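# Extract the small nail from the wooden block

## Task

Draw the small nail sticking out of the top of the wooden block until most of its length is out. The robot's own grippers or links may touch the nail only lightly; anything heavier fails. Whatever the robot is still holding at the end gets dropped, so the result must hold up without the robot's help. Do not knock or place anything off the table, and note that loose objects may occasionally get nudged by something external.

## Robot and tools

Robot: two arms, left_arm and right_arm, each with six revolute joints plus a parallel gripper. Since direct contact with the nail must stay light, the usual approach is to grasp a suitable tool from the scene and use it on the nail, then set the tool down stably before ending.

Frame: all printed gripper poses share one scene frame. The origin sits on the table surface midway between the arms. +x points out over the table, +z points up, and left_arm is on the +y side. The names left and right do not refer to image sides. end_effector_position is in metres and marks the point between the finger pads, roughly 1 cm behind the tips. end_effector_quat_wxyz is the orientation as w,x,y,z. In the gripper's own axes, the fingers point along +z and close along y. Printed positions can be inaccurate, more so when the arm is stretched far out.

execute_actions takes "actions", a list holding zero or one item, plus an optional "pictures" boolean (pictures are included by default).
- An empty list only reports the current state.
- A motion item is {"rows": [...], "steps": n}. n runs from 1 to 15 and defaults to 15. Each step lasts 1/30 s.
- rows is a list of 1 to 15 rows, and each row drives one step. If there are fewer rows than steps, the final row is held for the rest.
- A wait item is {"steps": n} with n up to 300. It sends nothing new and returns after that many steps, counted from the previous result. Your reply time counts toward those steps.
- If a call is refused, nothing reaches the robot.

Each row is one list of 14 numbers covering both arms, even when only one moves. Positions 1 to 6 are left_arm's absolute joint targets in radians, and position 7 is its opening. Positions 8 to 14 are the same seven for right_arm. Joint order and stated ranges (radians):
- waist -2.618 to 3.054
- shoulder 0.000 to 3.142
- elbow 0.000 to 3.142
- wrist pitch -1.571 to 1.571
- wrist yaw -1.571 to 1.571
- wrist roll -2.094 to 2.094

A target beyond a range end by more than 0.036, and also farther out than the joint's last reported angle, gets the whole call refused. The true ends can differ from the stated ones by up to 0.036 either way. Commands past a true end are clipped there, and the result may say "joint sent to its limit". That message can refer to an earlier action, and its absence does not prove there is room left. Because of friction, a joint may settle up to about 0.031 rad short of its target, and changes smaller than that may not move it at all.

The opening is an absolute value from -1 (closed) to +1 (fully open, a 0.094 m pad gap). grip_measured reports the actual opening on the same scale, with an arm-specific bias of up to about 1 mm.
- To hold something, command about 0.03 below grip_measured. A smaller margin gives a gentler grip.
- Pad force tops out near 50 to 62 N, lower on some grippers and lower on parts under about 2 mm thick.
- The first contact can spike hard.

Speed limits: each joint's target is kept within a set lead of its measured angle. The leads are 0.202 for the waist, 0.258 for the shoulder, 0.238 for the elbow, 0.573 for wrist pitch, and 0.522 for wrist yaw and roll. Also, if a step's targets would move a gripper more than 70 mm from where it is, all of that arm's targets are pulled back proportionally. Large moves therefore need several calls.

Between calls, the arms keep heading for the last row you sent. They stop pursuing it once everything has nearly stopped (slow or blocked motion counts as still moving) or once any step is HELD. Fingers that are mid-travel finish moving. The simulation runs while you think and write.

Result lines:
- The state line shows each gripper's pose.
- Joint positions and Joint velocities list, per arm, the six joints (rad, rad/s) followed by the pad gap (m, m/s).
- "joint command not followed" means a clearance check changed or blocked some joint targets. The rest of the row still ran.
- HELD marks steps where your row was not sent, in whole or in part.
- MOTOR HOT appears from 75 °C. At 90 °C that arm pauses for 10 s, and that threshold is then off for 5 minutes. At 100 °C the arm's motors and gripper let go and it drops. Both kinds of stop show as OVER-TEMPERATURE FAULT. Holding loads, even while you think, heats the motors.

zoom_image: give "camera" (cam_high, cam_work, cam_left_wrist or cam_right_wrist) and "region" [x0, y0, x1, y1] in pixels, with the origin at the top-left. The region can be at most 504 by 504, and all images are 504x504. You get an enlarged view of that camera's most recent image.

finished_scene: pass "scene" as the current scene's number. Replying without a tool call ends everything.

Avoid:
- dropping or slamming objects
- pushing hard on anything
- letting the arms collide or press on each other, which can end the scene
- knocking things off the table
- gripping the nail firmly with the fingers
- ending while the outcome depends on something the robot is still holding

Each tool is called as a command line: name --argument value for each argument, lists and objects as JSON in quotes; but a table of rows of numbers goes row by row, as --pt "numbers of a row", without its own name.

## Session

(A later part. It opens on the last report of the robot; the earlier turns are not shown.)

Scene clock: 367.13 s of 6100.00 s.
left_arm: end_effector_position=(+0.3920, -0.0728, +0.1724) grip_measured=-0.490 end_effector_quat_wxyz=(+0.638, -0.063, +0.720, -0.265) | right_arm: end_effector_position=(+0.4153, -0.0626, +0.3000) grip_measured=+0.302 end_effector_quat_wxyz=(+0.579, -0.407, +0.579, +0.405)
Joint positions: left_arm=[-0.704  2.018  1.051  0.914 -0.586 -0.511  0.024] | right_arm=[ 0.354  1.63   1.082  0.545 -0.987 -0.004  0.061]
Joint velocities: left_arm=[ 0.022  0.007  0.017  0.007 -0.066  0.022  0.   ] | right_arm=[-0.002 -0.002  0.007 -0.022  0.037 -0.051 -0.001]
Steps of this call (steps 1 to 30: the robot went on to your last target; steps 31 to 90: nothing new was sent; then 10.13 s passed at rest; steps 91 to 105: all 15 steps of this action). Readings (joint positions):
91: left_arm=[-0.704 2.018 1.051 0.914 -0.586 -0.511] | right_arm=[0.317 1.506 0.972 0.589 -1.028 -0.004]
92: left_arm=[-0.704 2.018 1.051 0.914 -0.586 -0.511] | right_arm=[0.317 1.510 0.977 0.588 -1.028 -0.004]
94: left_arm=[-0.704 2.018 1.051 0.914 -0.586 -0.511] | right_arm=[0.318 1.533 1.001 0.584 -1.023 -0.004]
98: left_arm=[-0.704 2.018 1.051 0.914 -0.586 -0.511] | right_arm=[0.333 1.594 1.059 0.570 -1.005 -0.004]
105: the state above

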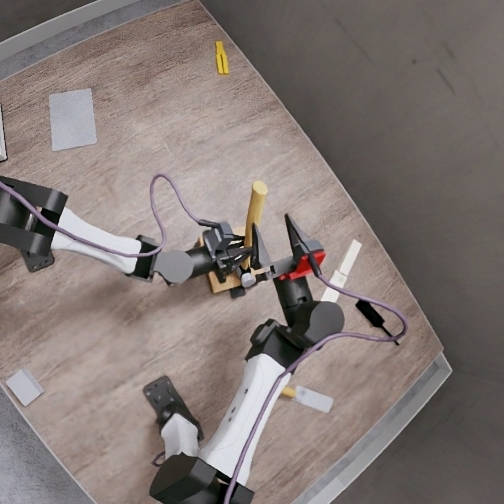

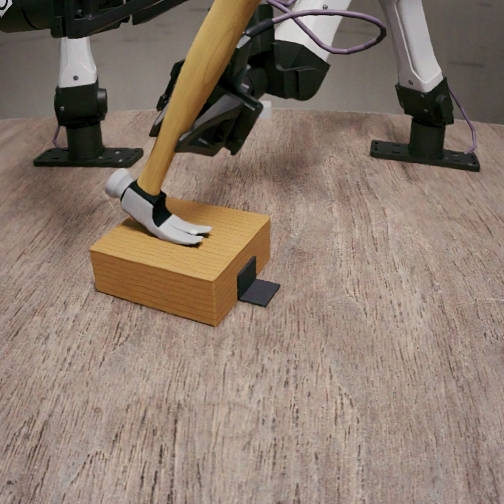

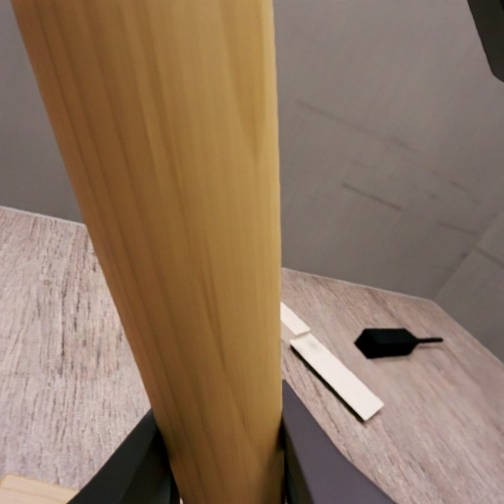

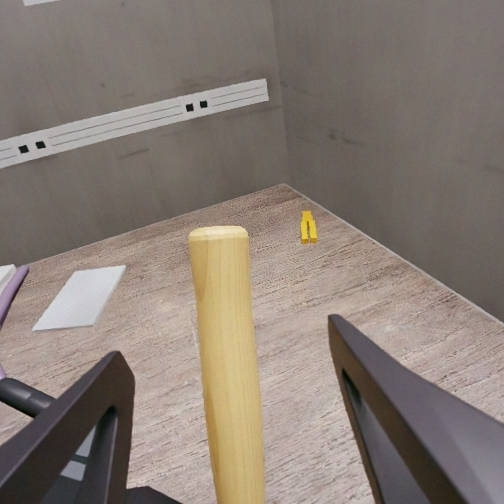

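execute_actions --actions '[{"rows":[[-0.70,2.005,1.08,0.98,-0.52,-0.5,-0.57,0.365,1.66,1.115,0.55,-0.97,0,0.3],[-0.70,2.005,1.08,0.98,-0.52,-0.5,-0.57,0.37,1.68,1.117,0.565,-0.965,0,0.3],[-0.70,2.005,1.08,0.98,-0.52,-0.5,-0.57,0.378,1.70,1.12,0.58,-0.957,0,0.3],[-0.70,2.005,1.08,0.98,-0.52,-0.5,-0.57,0.388,1.715,1.125,0.59,-0.947,0,0.3],[-0.70,2.005,1.08,0.98,-0.52,-0.5,-0.57,0.398,1.73,1.132,0.6,-0.937,0,0.3],[-0.70,2.005,1.08,0.98,-0.52,-0.5,-0.57,0.41,1.742,1.14,0.608,-0.925,0,0.3],[-0.70,2.005,1.08,0.98,-0.52,-0.5,-0.57,0.422,1.754,1.148,0.614,-0.913,0,0.3],[-0.70,2.005,1.08,0.98,-0.52,-0.5,-0.57,0.434,1.766,1.156,0.62,-0.901,0,0.3],[-0.70,2.005,1.08,0.98,-0.52,-0.5,-0.57,0.446,1.778,1.164,0.626,-0.889,0,0.3],[-0.70,2.005,1.08,0.98,-0.52,-0.5,-0.57,0.458,1.79,1.172,0.632,-0.877,0,0.3],[-0.70,2.005,1.08,0.98,-0.52,-0.5,-0.57,0.47,1.80,1.18,0.637,-0.865,0,0.3],[-0.70,2.005,1.08,0.98,-0.52,-0.5,-0.57,0.48,1.81,1.185,0.641,-0.855,0,0.3],[-0.70,2.005,1.08,0.98,-0.52,-0.5,-0.57,0.49,1.82,1.19,0.645,-0.845,0,0.3]],"steps":15}]'

execute_actions --actions '[{"steps":10}]'

Scene clock: 375.87 s of 6100.00 s.
left_arm: end_effector_position=(+0.3920, -0.0728, +0.1724) grip_measured=-0.490 end_effector_quat_wxyz=(+0.638, -0.064, +0.720, -0.266) | right_arm: end_effector_position=(+0.4329, -0.0053, +0.2595) grip_measured=+0.302 end_effector_quat_wxyz=(+0.558, -0.409, +0.591, +0.415)
Joint positions: left_arm=[-0.704  2.018  1.051  0.914 -0.586 -0.512  0.024] | right_arm=[ 0.483  1.808  1.155  0.602 -0.88  -0.004  0.061]
Joint velocities: left_arm=[ 0.027  0.002 -0.002 -0.037 -0.022  0.007  0.   ] | right_arm=[ 0.203  0.095  0.051  0.154  0.198  0.051 -0.001]
Steps of this call (steps 1 to 15: the robot went on to your last target; steps 16 to 90: nothing new was sent; then 5.23 s passed at rest; steps 91 to 105: all 15 steps of this action). Readings (joint positions):
91: left_arm=[-0.704 2.018 1.051 0.914 -0.586 -0.511] | right_arm=[0.354 1.631 1.082 0.544 -0.983 -0.004]
92: left_arm=[-0.704 2.018 1.051 0.914 -0.586 -0.511] | right_arm=[0.355 1.635 1.082 0.546 -0.982 -0.004]
94: left_arm=[-0.704 2.018 1.051 0.914 -0.586 -0.511] | right_arm=[0.362 1.658 1.091 0.557 -0.975 -0.004]
98: left_arm=[-0.704 2.018 1.051 0.914 -0.586 -0.511] | right_arm=[0.400 1.729 1.114 0.576 -0.945 -0.004]
105: the state above

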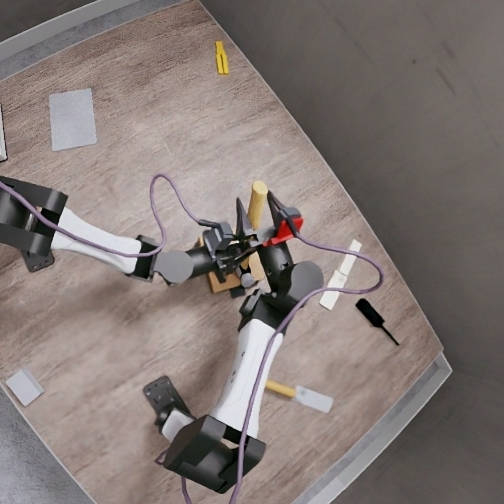

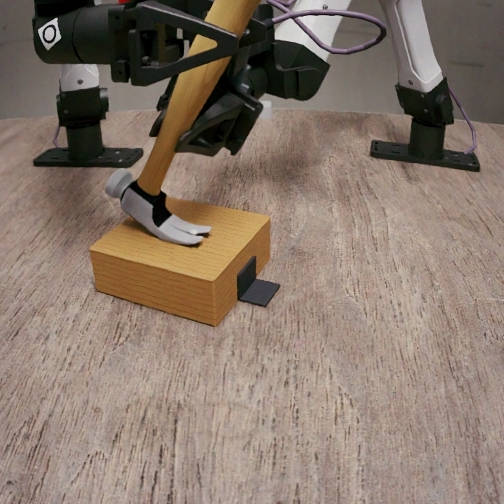

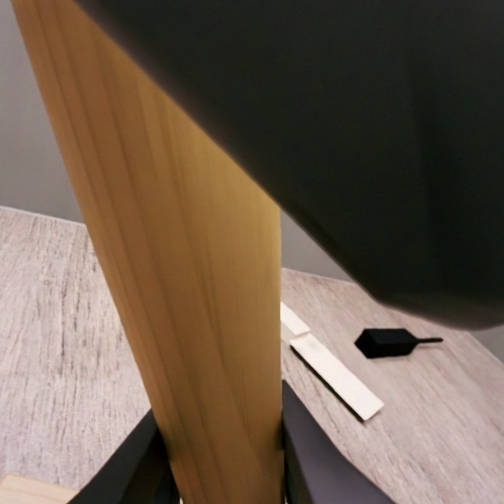

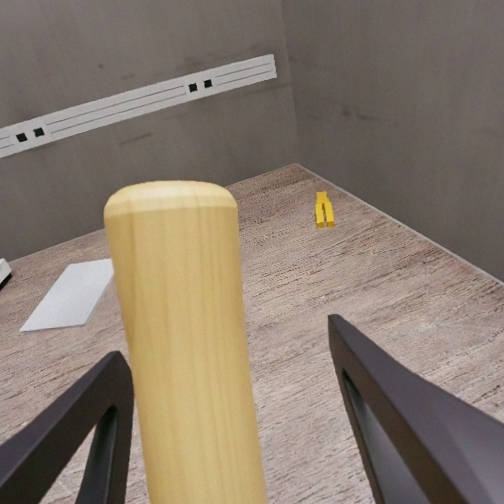

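Scene clock: 376.20 s of 6100.00 s.
left_arm: end_effector_position=(+0.3920, -0.0728, +0.1724) grip_measured=-0.490 end_effector_quat_wxyz=(+0.638, -0.064, +0.720, -0.266) | right_arm: end_effector_position=(+0.4355, -0.0031, +0.2635) grip_measured=+0.302 end_effector_quat_wxyz=(+0.568, -0.406, +0.588, +0.409)
Joint positions: left_arm=[-0.704  2.018  1.051  0.914 -0.586 -0.512  0.024] | right_arm=[ 0.49   1.811  1.16   0.62  -0.856 -0.004  0.061]
Joint velocities: left_arm=[-0.002 -0.002 -0.007  0.037  0.051 -0.037 -0.001] | right_arm=[ 0.017  0.002  0.012 -0.081  0.037 -0.007  0.   ]
Steps of this call (steps 1 to 10: the robot went on to your last target). Readings (joint positions):
1: left_arm=[-0.704 2.018 1.051 0.914 -0.586 -0.512] | right_arm=[0.488 1.810 1.156 0.604 -0.875 -0.004]
2: left_arm=[-0.704 2.018 1.051 0.914 -0.586 -0.512] | right_arm=[0.490 1.811 1.157 0.606 -0.872 -0.004]
4: left_arm=[-0.704 2.018 1.051 0.914 -0.586 -0.512] | right_arm=[0.490 1.811 1.158 0.611 -0.865 -0.004]
8: left_arm=[-0.704 2.018 1.051 0.914 -0.586 -0.512] | right_arm=[0.490 1.811 1.160 0.619 -0.858 -0.004]
10: the state above

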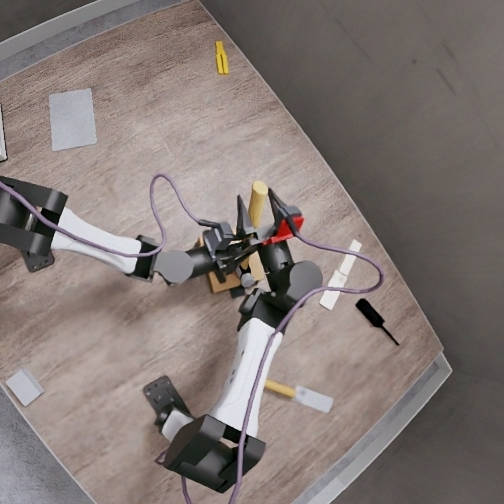

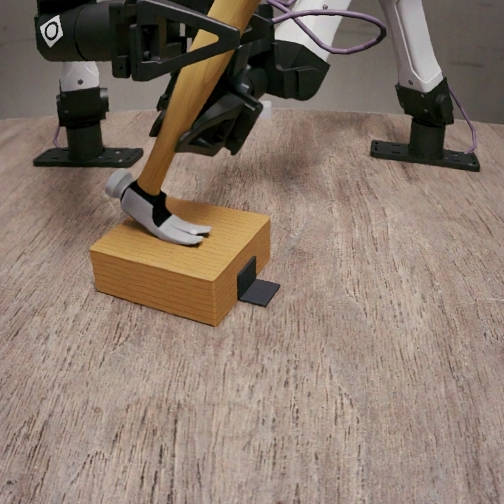

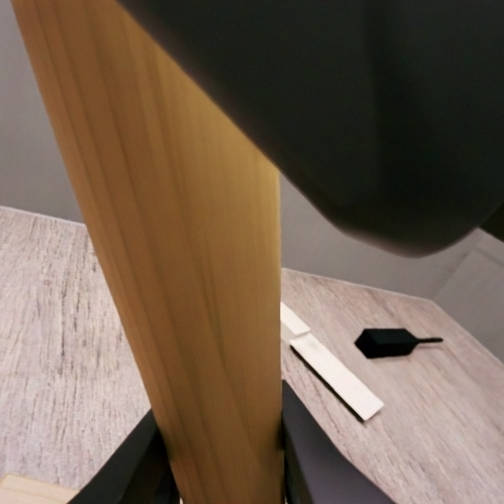

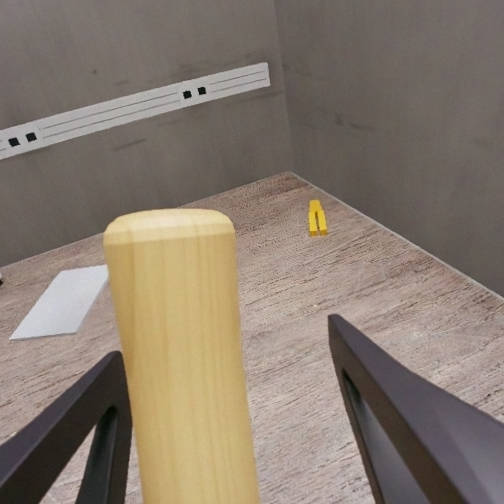

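execute_actions --actions '[{"rows":[[-0.70,2.005,1.08,0.98,-0.52,-0.5,-0.57,0.49,1.82,1.19,0.655,-0.87,0,0.2],[-0.70,2.005,1.08,0.98,-0.52,-0.5,-0.57,0.49,1.82,1.19,0.66,-0.89,0,0.1],[-0.70,2.005,1.08,0.98,-0.52,-0.5,-0.57,0.49,1.82,1.19,0.66,-0.905,0,0.0],[-0.70,2.005,1.08,0.98,-0.52,-0.5,-0.57,0.49,1.82,1.19,0.66,-0.91,0,-0.1],[-0.70,2.005,1.08,0.98,-0.52,-0.5,-0.57,0.49,1.82,1.19,0.66,-0.91,0,-0.18],[-0.70,2.005,1.08,0.98,-0.52,-0.5,-0.57,0.49,1.82,1.19,0.66,-0.91,0,-0.25],[-0.70,2.005,1.08,0.98,-0.52,-0.5,-0.57,0.49,1.82,1.19,0.66,-0.91,0,-0.3],[-0.70,2.005,1.08,0.98,-0.52,-0.5,-0.57,0.49,1.82,1.19,0.66,-0.91,0,-0.35],[-0.70,2.005,1.08,0.98,-0.52,-0.5,-0.57,0.49,1.82,1.19,0.66,-0.91,0,-0.4]],"steps":15}]'

Scene clock: 380.47 s of 6100.00 s.
left_arm: end_effector_position=(+0.3920, -0.0728, +0.1724) grip_measured=-0.490 end_effector_quat_wxyz=(+0.638, -0.064, +0.720, -0.266) | right_arm: end_effector_position=(+0.4286, -0.0008, +0.2665) grip_measured=-0.398 end_effector_quat_wxyz=(+0.565, -0.419, +0.574, +0.420)
Joint positions: left_arm=[-0.704  2.018  1.051  0.914 -0.586 -0.512  0.024] | right_arm=[ 0.49   1.811  1.16   0.635 -0.899 -0.004  0.028]
Joint velocities: left_arm=[-0.017 -0.007  0.007  0.022 -0.022  0.007 -0.001] | right_arm=[-0.007 -0.012  0.012  0.022 -0.022 -0.051 -0.   ]
Steps of this call (steps 1 to 30: the robot went on to your last target; steps 31 to 90: nothing new was sent; then 0.77 s passed at rest; steps 91 to 105: all 15 steps of this action). Readings (joint positions):
91: left_arm=[-0.704 2.018 1.051 0.914 -0.586 -0.512] | right_arm=[0.490 1.811 1.160 0.622 -0.854 -0.004]
92: left_arm=[-0.704 2.018 1.051 0.914 -0.586 -0.512] | right_arm=[0.490 1.811 1.160 0.624 -0.858 -0.004]
94: left_arm=[-0.704 2.018 1.051 0.914 -0.586 -0.512] | right_arm=[0.490 1.811 1.160 0.629 -0.872 -0.004]
98: left_arm=[-0.704 2.018 1.051 0.914 -0.586 -0.512] | right_arm=[0.490 1.811 1.160 0.634 -0.890 -0.004]
105: the state above

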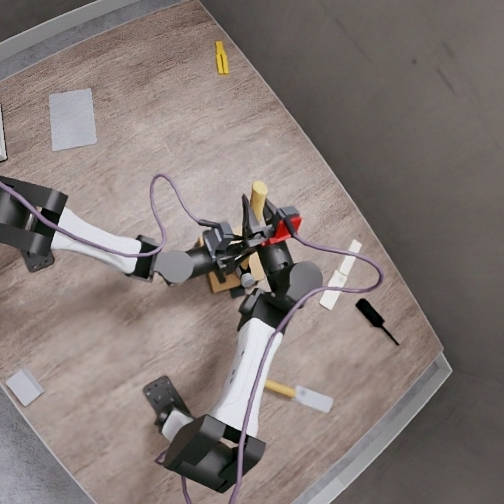

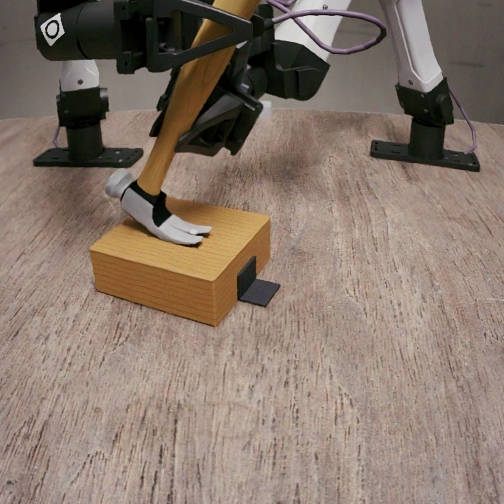

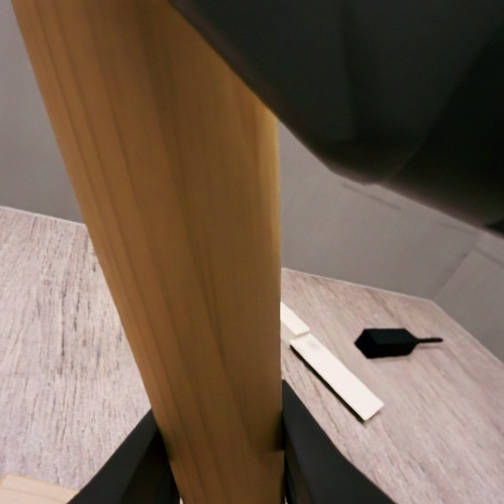

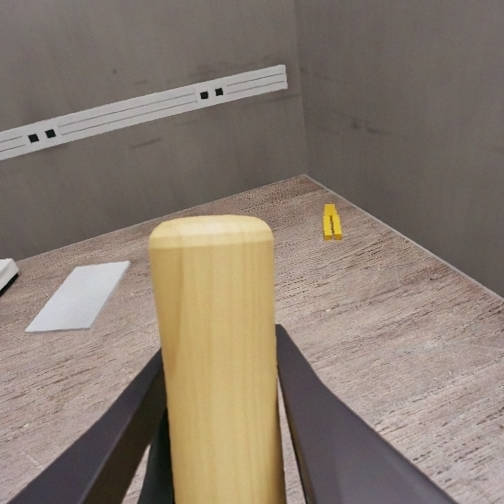

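execute_actions --actions '[{"rows":[[-0.70,2.005,1.08,0.98,-0.52,-0.5,-0.57,0.49,1.82,1.19,0.66,-0.91,0,-0.44],[-0.70,2.005,1.08,0.98,-0.52,-0.5,-0.57,0.49,1.82,1.19,0.66,-0.91,0,-0.48],[-0.70,2.005,1.08,0.98,-0.52,-0.5,-0.57,0.49,1.82,1.19,0.66,-0.91,0,-0.52],[-0.70,2.005,1.08,0.98,-0.52,-0.5,-0.57,0.49,1.82,1.19,0.66,-0.91,0,-0.56]],"steps":10}]' --pictures false

Scene clock: 382.13 s of 6100.00 s.
left_arm: end_effector_position=(+0.3921, -0.0725, +0.1724) grip_measured=-0.490 end_effector_quat_wxyz=(+0.638, -0.065, +0.720, -0.266) | right_arm: end_effector_position=(+0.4280, +0.0000, +0.2660) grip_measured=-0.504 end_effector_quat_wxyz=(+0.551, -0.403, +0.586, +0.437)
Joint positions: left_arm=[-0.704  2.018  1.051  0.914 -0.588 -0.514  0.024] | right_arm=[ 0.492  1.811  1.16   0.633 -0.899  0.054  0.023]
Joint velocities: left_arm=[ 0.007 -0.007 -0.017  0.037 -0.022 -0.007  0.   ] | right_arm=[-0.007 -0.022 -0.002 -0.081 -0.007  0.095 -0.004]
Steps of this call (steps 1 to 15: the robot went on to your last target; steps 16 to 40: nothing new was sent; steps 41 to 50: all 10 steps of this action). Readings (joint positions):
41: left_arm=[-0.704 2.018 1.051 0.914 -0.586 -0.512] | right_arm=[0.490 1.811 1.160 0.635 -0.899 -0.003]
42: left_arm=[-0.704 2.018 1.051 0.914 -0.586 -0.512] | right_arm=[0.490 1.811 1.160 0.635 -0.899 0.005]
44: left_arm=[-0.704 2.018 1.051 0.914 -0.587 -0.513] | right_arm=[0.492 1.811 1.160 0.633 -0.899 0.031]
48: left_arm=[-0.704 2.018 1.051 0.914 -0.588 -0.514] | right_arm=[0.492 1.811 1.160 0.633 -0.899 0.051]
50: the state above

execute_actions --actions '[{"rows":[[-0.704,2.012,1.07,0.95,-0.56,-0.51,-0.5,0.49,1.82,1.19,0.66,-0.91,0.04,-0.56],[-0.704,2.015,1.065,0.93,-0.58,-0.51,-0.45,0.49,1.82,1.19,0.66,-0.91,0.05,-0.56],[-0.704,2.015,1.065,0.925,-0.585,-0.51,-0.35,0.49,1.82,1.19,0.66,-0.91,0.05,-0.56],[-0.704,2.015,1.065,0.925,-0.585,-0.51,-0.2,0.49,1.82,1.19,0.66,-0.91,0.05,-0.56],[-0.704,2.015,1.065,0.925,-0.585,-0.51,-0.05,0.49,1.82,1.19,0.66,-0.91,0.05,-0.56],[-0.704,2.015,1.065,0.925,-0.585,-0.51,0.05,0.49,1.82,1.19,0.66,-0.91,0.05,-0.56],[-0.704,2.015,1.065,0.925,-0.585,-0.51,0.1,0.49,1.82,1.19,0.66,-0.91,0.05,-0.56],[-0.72,1.99,1.03,0.93,-0.60,-0.51,0.1,0.49,1.82,1.19,0.66,-0.91,0.05,-0.56],[-0.74,1.96,0.995,0.935,-0.62,-0.51,0.1,0.49,1.82,1.19,0.66,-0.91,0.05,-0.56],[-0.76,1.93,0.96,0.94,-0.64,-0.51,0.1,0.49,1.82,1.19,0.66,-0.91,0.05,-0.56],[-0.78,1.90,0.92,0.947,-0.66,-0.51,0.1,0.49,1.82,1.19,0.66,-0.91,0.05,-0.56],[-0.80,1.87,0.88,0.955,-0.68,-0.51,0.1,0.49,1.82,1.19,0.66,-0.91,0.05,-0.56]],"steps":15}]'

Scene clock: 387.10 s of 6100.00 s.
left_arm: end_effector_position=(+0.3434, -0.0691, +0.1820) grip_measured=+0.099 end_effector_quat_wxyz=(+0.634, -0.053, +0.721, -0.274) | right_arm: end_effector_position=(+0.4254, +0.0015, +0.2659) grip_measured=-0.523 end_effector_quat_wxyz=(+0.543, -0.400, +0.588, +0.447)
Joint positions: left_arm=[-0.791  1.887  0.905  0.925 -0.644 -0.516  0.052] | right_arm=[ 0.495  1.811  1.16   0.632 -0.91   0.076  0.022]
Joint velocities: left_arm=[-0.344 -0.232 -0.129  0.154 -0.095 -0.007  0.   ] | right_arm=[-0.022 -0.007 -0.002 -0.037  0.007 -0.022 -0.   ]
Steps of this call (steps 1 to 15: the robot went on to your last target; steps 16 to 90: nothing new was sent; then 1.47 s passed at rest; steps 91 to 105: all 15 steps of this action). Readings (joint positions):
91: left_arm=[-0.704 2.018 1.051 0.913 -0.589 -0.515] | right_arm=[0.492 1.811 1.160 0.633 -0.899 0.063]
92: left_arm=[-0.704 2.018 1.051 0.910 -0.592 -0.516] | right_arm=[0.493 1.811 1.160 0.632 -0.899 0.071]
94: left_arm=[-0.704 2.018 1.051 0.910 -0.592 -0.516] | right_arm=[0.495 1.811 1.160 0.632 -0.905 0.077]
98: left_arm=[-0.705 2.017 1.051 0.910 -0.592 -0.516] | right_arm=[0.495 1.811 1.160 0.632 -0.909 0.077]
105: the state above

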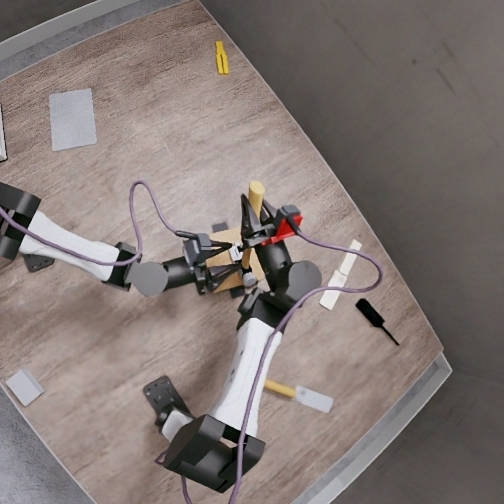

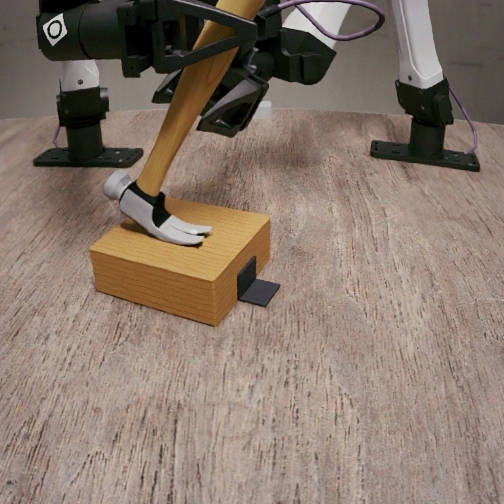

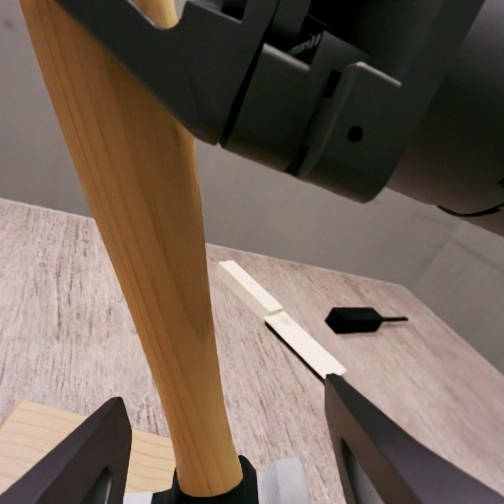

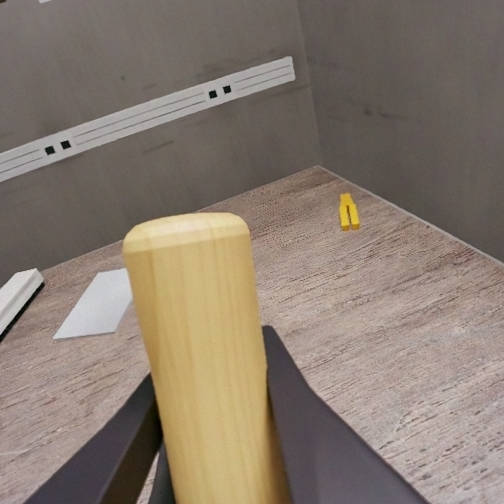

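execute_actions --actions '[]'

Scene clock: 391.87 s of 6100.00 s.
left_arm: end_effector_position=(+0.3399, -0.0693, +0.1865) grip_measured=+0.099 end_effector_quat_wxyz=(+0.638, -0.059, +0.716, -0.275) | right_arm: end_effector_position=(+0.4254, +0.0015, +0.2659) grip_measured=-0.523 end_effector_quat_wxyz=(+0.543, -0.400, +0.588, +0.447)
Joint positions: left_arm=[-0.803  1.881  0.903  0.935 -0.667 -0.516  0.052] | right_arm=[ 0.495  1.811  1.16   0.632 -0.91   0.076  0.022]
Joint velocities: left_arm=[-0.007 -0.002 -0.012  0.051  0.007 -0.007  0.   ] | right_arm=[-0.007 -0.022 -0.002 -0.037 -0.125  0.051 -0.001]
Steps of this call (steps 1 to 30: the robot went on to your last target; steps 31 to 90: nothing new was sent; then 1.77 s passed at rest). Readings (joint positions):
1: left_arm=[-0.800 1.882 0.903 0.929 -0.647 -0.516] | right_arm=[0.495 1.811 1.160 0.632 -0.910 0.076]
2: left_arm=[-0.803 1.881 0.903 0.933 -0.649 -0.516] | right_arm=[0.495 1.811 1.160 0.632 -0.910 0.076]
4: left_arm=[-0.803 1.881 0.903 0.935 -0.656 -0.516] | right_arm=[0.495 1.811 1.160 0.632 -0.910 0.076]
8: left_arm=[-0.803 1.881 0.903 0.935 -0.663 -0.516] | right_arm=[0.495 1.811 1.160 0.632 -0.910 0.076]
90: the state above
All arms were judged still, so your last target was given up. Only a new action makes them travel on or press farther. Fingers that are still opening or closing keep moving.

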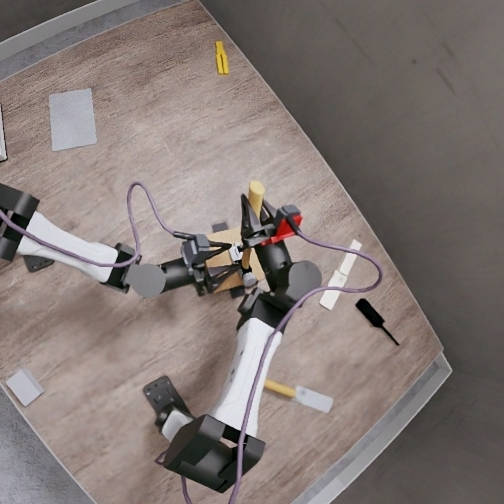

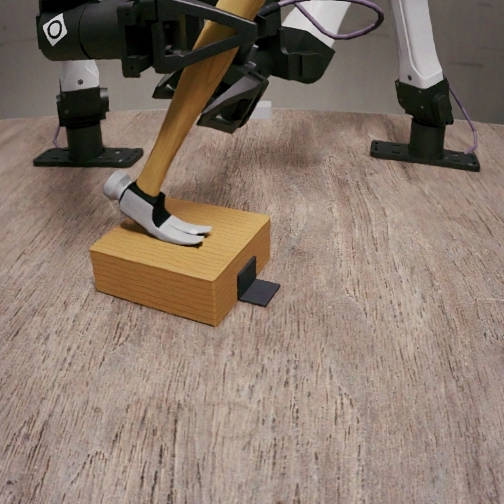

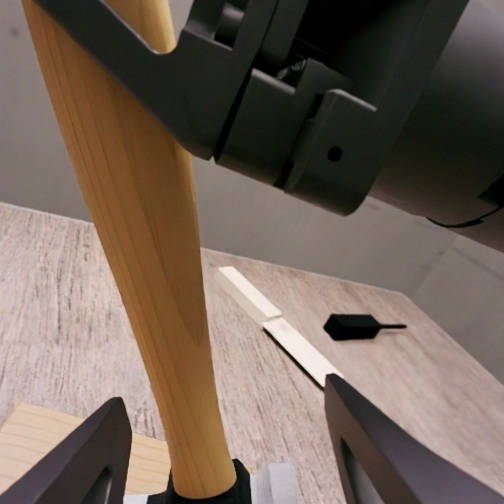

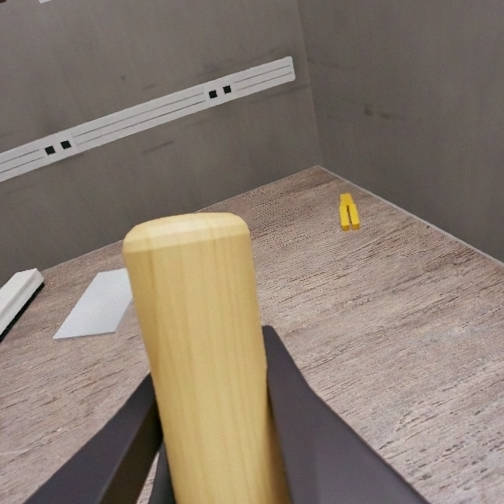

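execute_actions --actions '[{"rows":[[-0.81,1.87,0.89,0.94,-0.68,-0.51,0.1,0.49,1.805,1.155,0.63,-0.915,0.05,-0.56],[-0.82,1.855,0.865,0.945,-0.69,-0.51,0.1,0.485,1.798,1.15,0.627,-0.919,0.05,-0.56],[-0.83,1.84,0.84,0.95,-0.70,-0.51,0.1,0.48,1.791,1.145,0.624,-0.923,0.05,-0.56],[-0.84,1.825,0.815,0.957,-0.71,-0.51,0.1,0.475,1.784,1.14,0.621,-0.927,0.05,-0.56],[-0.85,1.81,0.79,0.964,-0.72,-0.51,0.1,0.47,1.777,1.135,0.618,-0.931,0.05,-0.56],[-0.86,1.795,0.765,0.971,-0.73,-0.51,0.1,0.465,1.77,1.13,0.615,-0.935,0.05,-0.56],[-0.87,1.78,0.74,0.978,-0.74,-0.51,0.1,0.46,1.763,1.125,0.612,-0.939,0.05,-0.56],[-0.88,1.765,0.72,0.985,-0.75,-0.51,0.1,0.455,1.756,1.12,0.609,-0.943,0.05,-0.56],[-0.885,1.755,0.705,0.99,-0.76,-0.51,0.1,0.45,1.749,1.115,0.606,-0.947,0.05,-0.56],[-0.89,1.75,0.70,0.99,-0.765,-0.51,0.1,0.445,1.742,1.11,0.603,-0.951,0.05,-0.56],[-0.89,1.75,0.70,0.99,-0.765,-0.51,0.1,0.44,1.735,1.105,0.6,-0.955,0.05,-0.56]],"steps":15}]'

Scene clock: 401.43 s of 6100.00 s.
left_arm: end_effector_position=(+0.2947, -0.0484, +0.1735) grip_measured=+0.099 end_effector_quat_wxyz=(+0.632, -0.047, +0.727, -0.263) | right_arm: end_effector_position=(+0.4149, -0.0046, +0.2682) grip_measured=-0.524 end_effector_quat_wxyz=(+0.543, -0.412, +0.580, +0.445)
Joint positions: left_arm=[-0.884  1.767  0.72   0.962 -0.742 -0.516  0.052] | right_arm=[ 0.485  1.773  1.125  0.624 -0.938  0.05   0.022]
Joint velocities: left_arm=[ 0.002 -0.017  0.002  0.007 -0.066 -0.081 -0.001] | right_arm=[-0.007 -0.007 -0.027 -0.037 -0.007 -0.022  0.   ]
Steps of this call (steps 1 to 90: nothing new was sent; then 6.07 s passed at rest; steps 91 to 105: all 15 steps of this action). Readings (joint positions):
91: left_arm=[-0.803 1.881 0.903 0.935 -0.667 -0.516] | right_arm=[0.495 1.811 1.160 0.631 -0.911 0.076]
92: left_arm=[-0.804 1.879 0.901 0.935 -0.668 -0.516] | right_arm=[0.495 1.811 1.160 0.630 -0.912 0.076]
94: left_arm=[-0.810 1.865 0.876 0.936 -0.675 -0.516] | right_arm=[0.494 1.811 1.160 0.630 -0.917 0.074]
98: left_arm=[-0.849 1.808 0.780 0.945 -0.704 -0.516] | right_arm=[0.488 1.798 1.150 0.626 -0.925 0.070]
105: the state above

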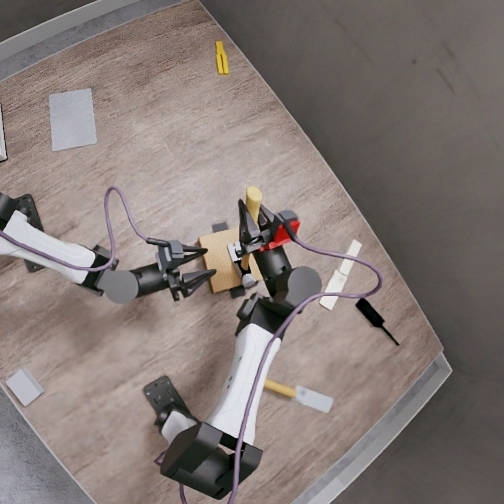

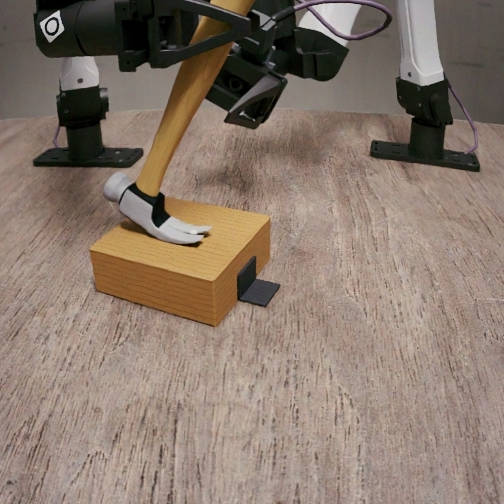

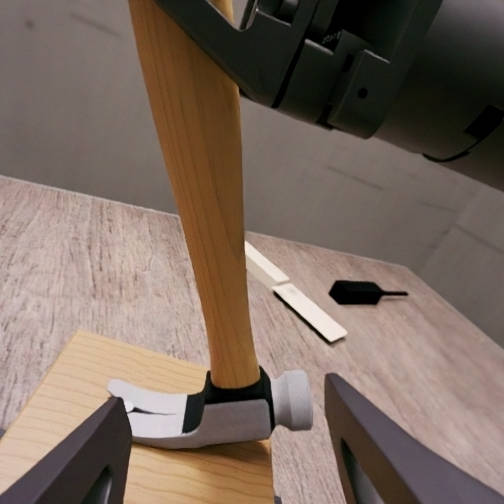

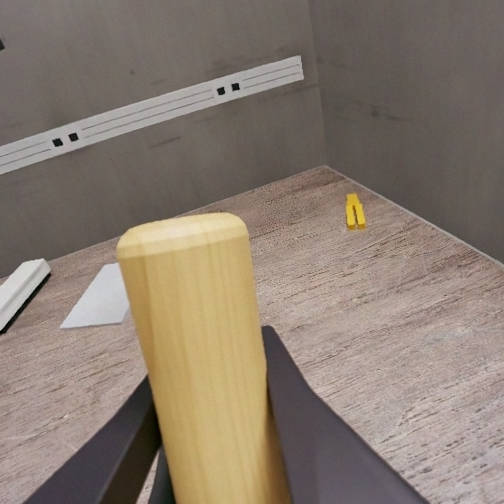

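execute_actions --actions '[{"rows":[[-0.87,1.75,0.70,0.99,-0.765,-0.51,0.1,0.435,1.73,1.10,0.6,-0.958,0.05,-0.56],[-0.85,1.74,0.70,0.99,-0.765,-0.51,0.1,0.428,1.722,1.095,0.598,-0.962,0.05,-0.56],[-0.83,1.73,0.70,0.99,-0.765,-0.51,0.1,0.421,1.714,1.09,0.596,-0.966,0.05,-0.56],[-0.81,1.72,0.70,0.99,-0.765,-0.51,0.1,0.414,1.706,1.085,0.594,-0.97,0.05,-0.56],[-0.79,1.71,0.70,0.99,-0.765,-0.51,0.1,0.407,1.698,1.08,0.592,-0.974,0.05,-0.56],[-0.77,1.70,0.70,0.99,-0.765,-0.51,0.1,0.40,1.69,1.075,0.59,-0.978,0.05,-0.56],[-0.75,1.69,0.70,0.99,-0.765,-0.51,0.1,0.393,1.682,1.07,0.588,-0.982,0.05,-0.56],[-0.73,1.68,0.70,0.99,-0.765,-0.51,0.1,0.386,1.674,1.065,0.586,-0.986,0.05,-0.56],[-0.71,1.67,0.70,0.99,-0.765,-0.51,0.1,0.379,1.666,1.06,0.584,-0.99,0.05,-0.56],[-0.69,1.66,0.70,0.99,-0.765,-0.51,0.1,0.372,1.658,1.055,0.582,-0.994,0.05,-0.56],[-0.67,1.65,0.70,0.99,-0.765,-0.51,0.1,0.365,1.65,1.05,0.58,-0.998,0.05,-0.56],[-0.65,1.64,0.70,0.99,-0.765,-0.51,0.1,0.36,1.645,1.047,0.578,-1.0,0.05,-0.56]],"steps":15}]'

Scene clock: 404.93 s of 6100.00 s.
left_arm: end_effector_position=(+0.3570, +0.0426, +0.2239) grip_measured=+0.099 end_effector_quat_wxyz=(+0.683, -0.159, +0.678, -0.222) | right_arm: end_effector_position=(+0.4076, -0.0126, +0.2706) grip_measured=-0.524 end_effector_quat_wxyz=(+0.548, -0.418, +0.578, +0.437)
Joint positions: left_arm=[-0.654  1.653  0.72   0.975 -0.759 -0.516  0.052] | right_arm=[ 0.473  1.731  1.089  0.613 -0.946  0.024  0.022]
Joint velocities: left_arm=[ 0.144 -0.081 -0.012  0.007 -0.051  0.022 -0.001] | right_arm=[ 0.002 -0.007 -0.027 -0.007  0.022  0.007 -0.001]
Steps of this call (steps 1 to 30: the robot went on to your last target; steps 31 to 90: nothing new was sent; steps 91 to 105: all 15 steps of this action). Readings (joint positions):
91: left_arm=[-0.884 1.767 0.720 0.968 -0.752 -0.516] | right_arm=[0.485 1.773 1.125 0.624 -0.939 0.049]
92: left_arm=[-0.882 1.765 0.720 0.968 -0.752 -0.516] | right_arm=[0.484 1.771 1.125 0.623 -0.940 0.049]
94: left_arm=[-0.864 1.757 0.720 0.968 -0.752 -0.516] | right_arm=[0.480 1.762 1.116 0.622 -0.949 0.046]
98: left_arm=[-0.779 1.717 0.720 0.968 -0.753 -0.516] | right_arm=[0.476 1.744 1.100 0.619 -0.955 0.032]
105: the state above

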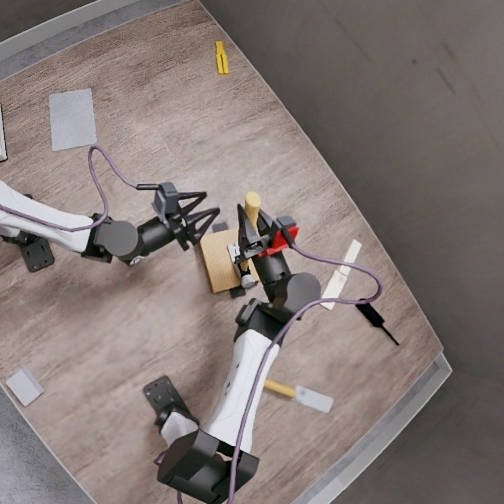

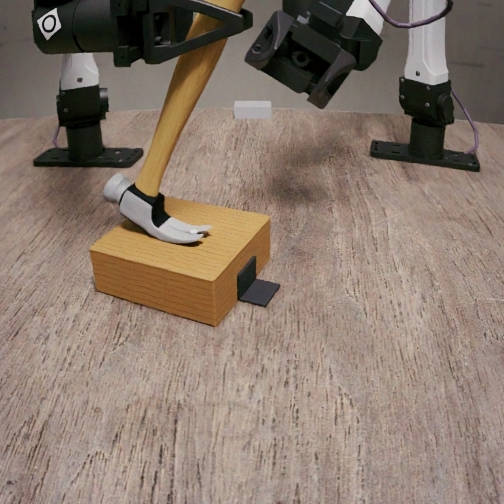

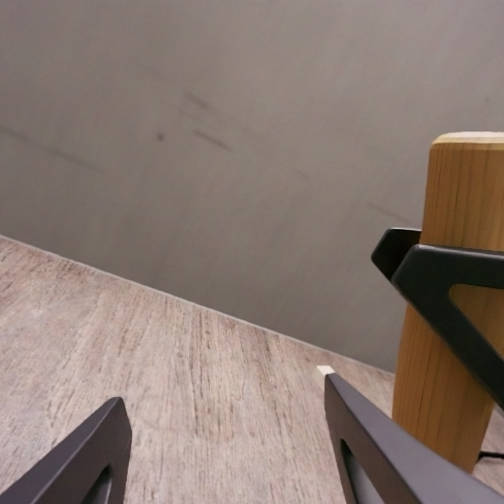

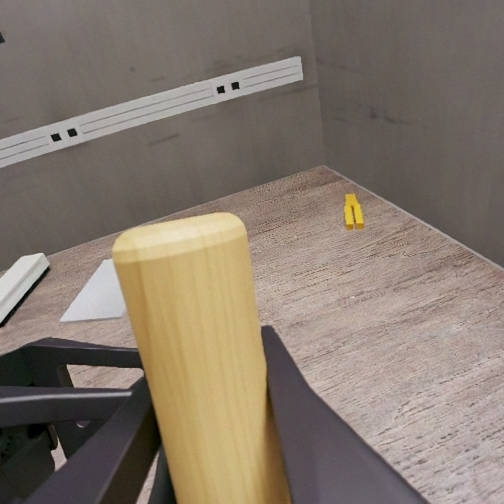

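execute_actions --actions '[{"rows":[[-0.62,1.62,0.70,0.99,-0.73,-0.51,0.1,0.35,1.66,1.055,0.585,-0.995,0.05,-0.56],[-0.59,1.60,0.70,0.99,-0.69,-0.51,0.1,0.342,1.67,1.062,0.585,-0.99,0.05,-0.56],[-0.56,1.58,0.70,0.99,-0.65,-0.51,0.1,0.334,1.68,1.069,0.585,-0.985,0.05,-0.56],[-0.53,1.56,0.70,0.99,-0.61,-0.51,0.1,0.326,1.685,1.075,0.585,-0.98,0.05,-0.56],[-0.50,1.54,0.70,0.99,-0.57,-0.51,0.1,0.318,1.685,1.075,0.585,-0.98,0.05,-0.56],[-0.47,1.52,0.70,0.99,-0.53,-0.51,0.1,0.31,1.685,1.075,0.585,-0.98,0.05,-0.56],[-0.44,1.50,0.70,0.99,-0.49,-0.51,0.1,0.302,1.685,1.075,0.585,-0.98,0.05,-0.56],[-0.41,1.48,0.70,0.99,-0.45,-0.51,0.1,0.295,1.685,1.075,0.585,-0.98,0.05,-0.56],[-0.38,1.46,0.70,0.99,-0.41,-0.51,0.1,0.29,1.685,1.075,0.585,-0.98,0.05,-0.56],[-0.35,1.44,0.70,0.99,-0.37,-0.51,0.1,0.285,1.685,1.075,0.585,-0.98,0.05,-0.56],[-0.32,1.42,0.70,0.99,-0.34,-0.51,0.1,0.28,1.685,1.075,0.585,-0.98,0.05,-0.56],[-0.30,1.40,0.70,0.99,-0.32,-0.51,0.1,0.28,1.685,1.075,0.585,-0.98,0.05,-0.56]],"steps":15}]'

Scene clock: 409.83 s of 6100.00 s.
left_arm: end_effector_position=(+0.3877, +0.1467, +0.3321) grip_measured=+0.099 end_effector_quat_wxyz=(+0.747, -0.170, +0.581, -0.274) | right_arm: end_effector_position=(+0.4078, -0.0168, +0.2706) grip_measured=-0.524 end_effector_quat_wxyz=(+0.545, -0.419, +0.577, +0.441)
Joint positions: left_arm=[-0.303  1.409  0.72   0.985 -0.408 -0.516  0.052] | right_arm=[ 0.459  1.731  1.089  0.612 -0.967  0.027  0.022]
Joint velocities: left_arm=[ 0.11  -0.168 -0.007  0.081  0.374  0.022 -0.   ] | right_arm=[-0.017 -0.012 -0.002 -0.037 -0.037  0.037 -0.   ]
Steps of this call (steps 1 to 15: the robot went on to your last target; steps 16 to 90: nothing new was sent; then 1.40 s passed at rest; steps 91 to 105: all 15 steps of this action). Readings (joint positions):
91: left_arm=[-0.649 1.649 0.720 0.977 -0.756 -0.516] | right_arm=[0.473 1.731 1.089 0.612 -0.945 0.023]
92: left_arm=[-0.642 1.645 0.720 0.976 -0.745 -0.516] | right_arm=[0.472 1.731 1.089 0.612 -0.945 0.023]
94: left_arm=[-0.604 1.621 0.720 0.974 -0.706 -0.516] | right_arm=[0.469 1.731 1.089 0.612 -0.948 0.023]
98: left_arm=[-0.472 1.535 0.720 0.974 -0.596 -0.516] | right_arm=[0.463 1.731 1.089 0.612 -0.958 0.025]
105: the state above

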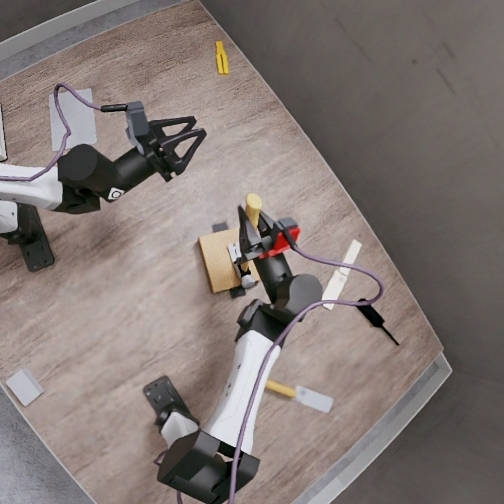

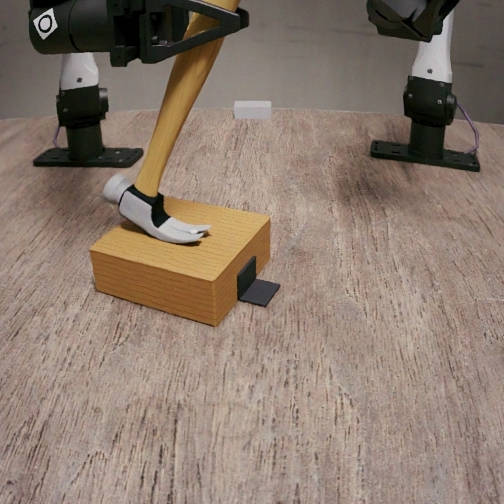

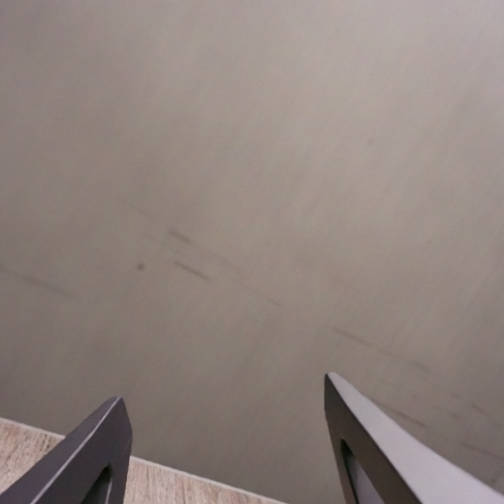

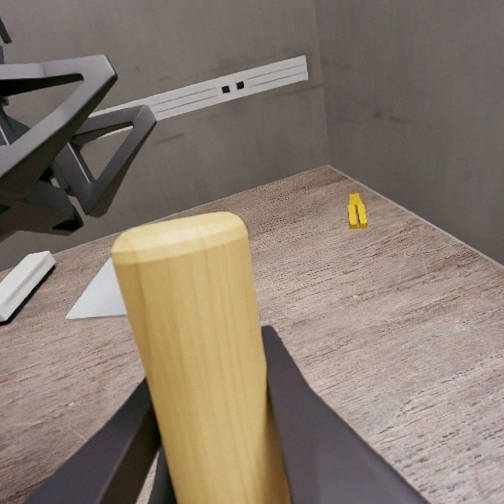

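zoom_image --camera "cam_work" --region '[90, 160, 230, 270]'

Region (90, 160, 230, 270) of cam_work's 504x504 image, scaled by 3.600, with more detail than that image has; it fills the top 396 rows of this view, and the rest is white.

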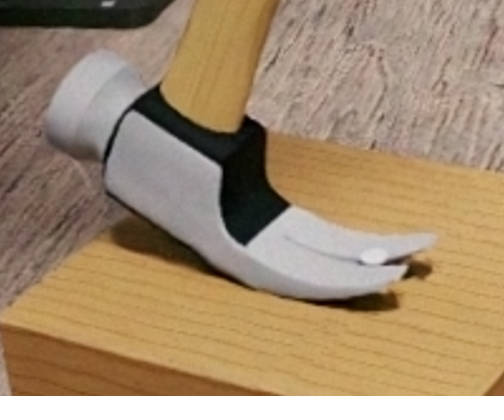

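execute_actions --actions '[{"rows":[[-0.3,1.4,0.7,0.99,-0.32,-0.51,0.1,0.31,1.68,1.07,0.585,-0.99,0.05,-0.56],[-0.3,1.4,0.7,0.99,-0.32,-0.51,0.1,0.31,1.674,1.065,0.583,-1.005,0.05,-0.56],[-0.3,1.4,0.7,0.99,-0.32,-0.51,0.1,0.308,1.668,1.06,0.581,-1.02,0.05,-0.56],[-0.3,1.4,0.7,0.99,-0.32,-0.51,0.1,0.307,1.662,1.055,0.579,-1.035,0.05,-0.56],[-0.3,1.4,0.7,0.99,-0.32,-0.51,0.1,0.306,1.656,1.05,0.577,-1.05,0.05,-0.56],[-0.3,1.4,0.7,0.99,-0.32,-0.51,0.1,0.305,1.65,1.045,0.575,-1.065,0.05,-0.56],[-0.3,1.4,0.7,0.99,-0.32,-0.51,0.1,0.304,1.644,1.04,0.573,-1.08,0.05,-0.56],[-0.3,1.4,0.7,0.99,-0.32,-0.51,0.1,0.303,1.638,1.035,0.572,-1.095,0.05,-0.56],[-0.3,1.4,0.7,0.99,-0.32,-0.51,0.1,0.302,1.632,1.03,0.571,-1.105,0.05,-0.56],[-0.3,1.4,0.7,0.99,-0.32,-0.51,0.1,0.301,1.626,1.025,0.57,-1.115,0.05,-0.56],[-0.3,1.4,0.7,0.99,-0.32,-0.51,0.1,0.30,1.62,1.02,0.568,-1.125,0.05,-0.56]],"steps":15}]'

Scene clock: 429.83 s of 6100.00 s.
left_arm: end_effector_position=(+0.3852, +0.1352, +0.3360) grip_measured=+0.099 end_effector_quat_wxyz=(+0.744, -0.141, +0.582, -0.297) | right_arm: end_effector_position=(+0.4035, -0.0227, +0.2727) grip_measured=-0.524 end_effector_quat_wxyz=(+0.544, -0.423, +0.574, +0.443)
Joint positions: left_arm=[-0.301  1.405  0.72   0.988 -0.333 -0.516  0.052] | right_arm=[ 0.445  1.712  1.075  0.61  -0.992  0.026  0.022]
Joint velocities: left_arm=[ 0.017 -0.002  0.007 -0.022 -0.051  0.022  0.001] | right_arm=[-0.012  0.007 -0.012 -0.022 -0.051  0.11   0.   ]
Steps of this call (steps 1 to 30: the robot went on to your last target; steps 31 to 90: nothing new was sent; then 16.50 s passed at rest; steps 91 to 105: all 15 steps of this action). Readings (joint positions):
91: left_arm=[-0.301 1.405 0.720 0.988 -0.333 -0.516] | right_arm=[0.459 1.731 1.089 0.612 -0.968 0.027]
92: left_arm=[-0.301 1.405 0.720 0.988 -0.333 -0.516] | right_arm=[0.459 1.731 1.089 0.612 -0.970 0.027]
94: left_arm=[-0.301 1.405 0.720 0.988 -0.333 -0.516] | right_arm=[0.459 1.731 1.089 0.612 -0.972 0.028]
98: left_arm=[-0.301 1.405 0.720 0.988 -0.333 -0.516] | right_arm=[0.456 1.728 1.089 0.611 -0.983 0.028]
105: the state above

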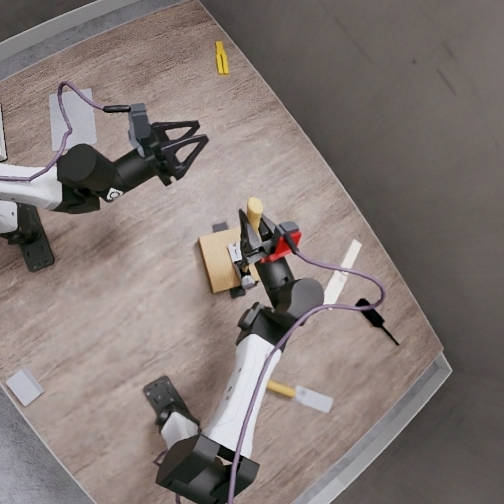

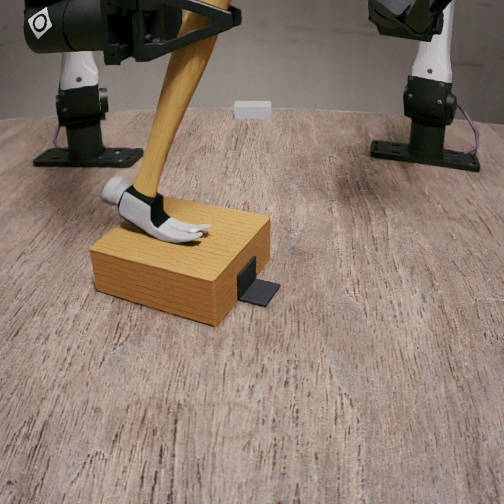

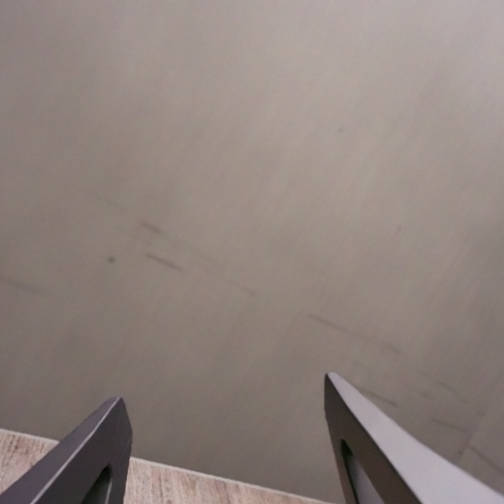

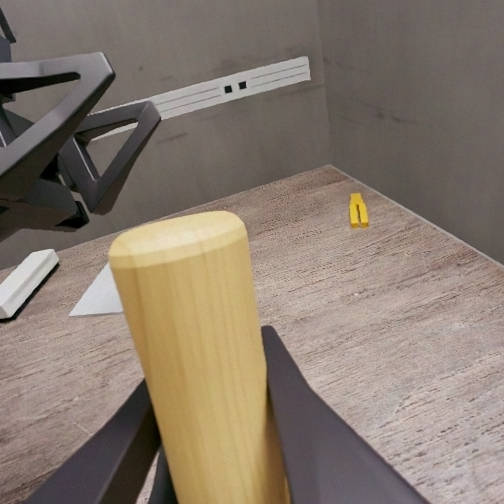

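execute_actions --actions '[{"rows":[[-0.3,1.4,0.7,0.99,-0.32,-0.51,0.1,0.29,1.61,1.014,0.566,-1.135,0.05,-0.56],[-0.3,1.4,0.7,0.99,-0.32,-0.51,0.1,0.28,1.60,1.008,0.564,-1.145,0.05,-0.56],[-0.3,1.4,0.7,0.99,-0.32,-0.51,0.1,0.27,1.59,1.002,0.562,-1.155,0.05,-0.56],[-0.3,1.4,0.7,0.99,-0.32,-0.51,0.1,0.26,1.58,0.996,0.56,-1.165,0.05,-0.56]],"steps":15}]' --pictures false

Scene clock: 432.03 s of 6100.00 s.
left_arm: end_effector_position=(+0.3852, +0.1352, +0.3360) grip_measured=+0.099 end_effector_quat_wxyz=(+0.744, -0.141, +0.582, -0.297) | right_arm: end_effector_position=(+0.3982, -0.0370, +0.2758) grip_measured=-0.524 end_effector_quat_wxyz=(+0.545, -0.425, +0.571, +0.443)
Joint positions: left_arm=[-0.301  1.405  0.72   0.988 -0.333 -0.516  0.052] | right_arm=[ 0.411  1.676  1.045  0.604 -1.031  0.021  0.022]
Joint velocities: left_arm=[-0.007 -0.022 -0.002 -0.037 -0.022  0.007 -0.   ] | right_arm=[ 0.012  0.012 -0.012  0.037 -0.022 -0.022  0.   ]
Steps of this call (steps 1 to 15: the robot went on to your last target; steps 16 to 51: nothing new was sent; steps 52 to 66: all 15 steps of this action). Readings (joint positions):
52: left_arm=[-0.301 1.405 0.720 0.988 -0.333 -0.516] | right_arm=[0.445 1.712 1.075 0.610 -0.992 0.026]
53: left_arm=[-0.301 1.405 0.720 0.988 -0.333 -0.516] | right_arm=[0.443 1.710 1.074 0.610 -0.995 0.026]
55: left_arm=[-0.301 1.405 0.720 0.988 -0.333 -0.516] | right_arm=[0.431 1.696 1.061 0.609 -1.006 0.025]
59: left_arm=[-0.301 1.405 0.720 0.988 -0.333 -0.516] | right_arm=[0.412 1.676 1.045 0.604 -1.029 0.022]
66: the state above


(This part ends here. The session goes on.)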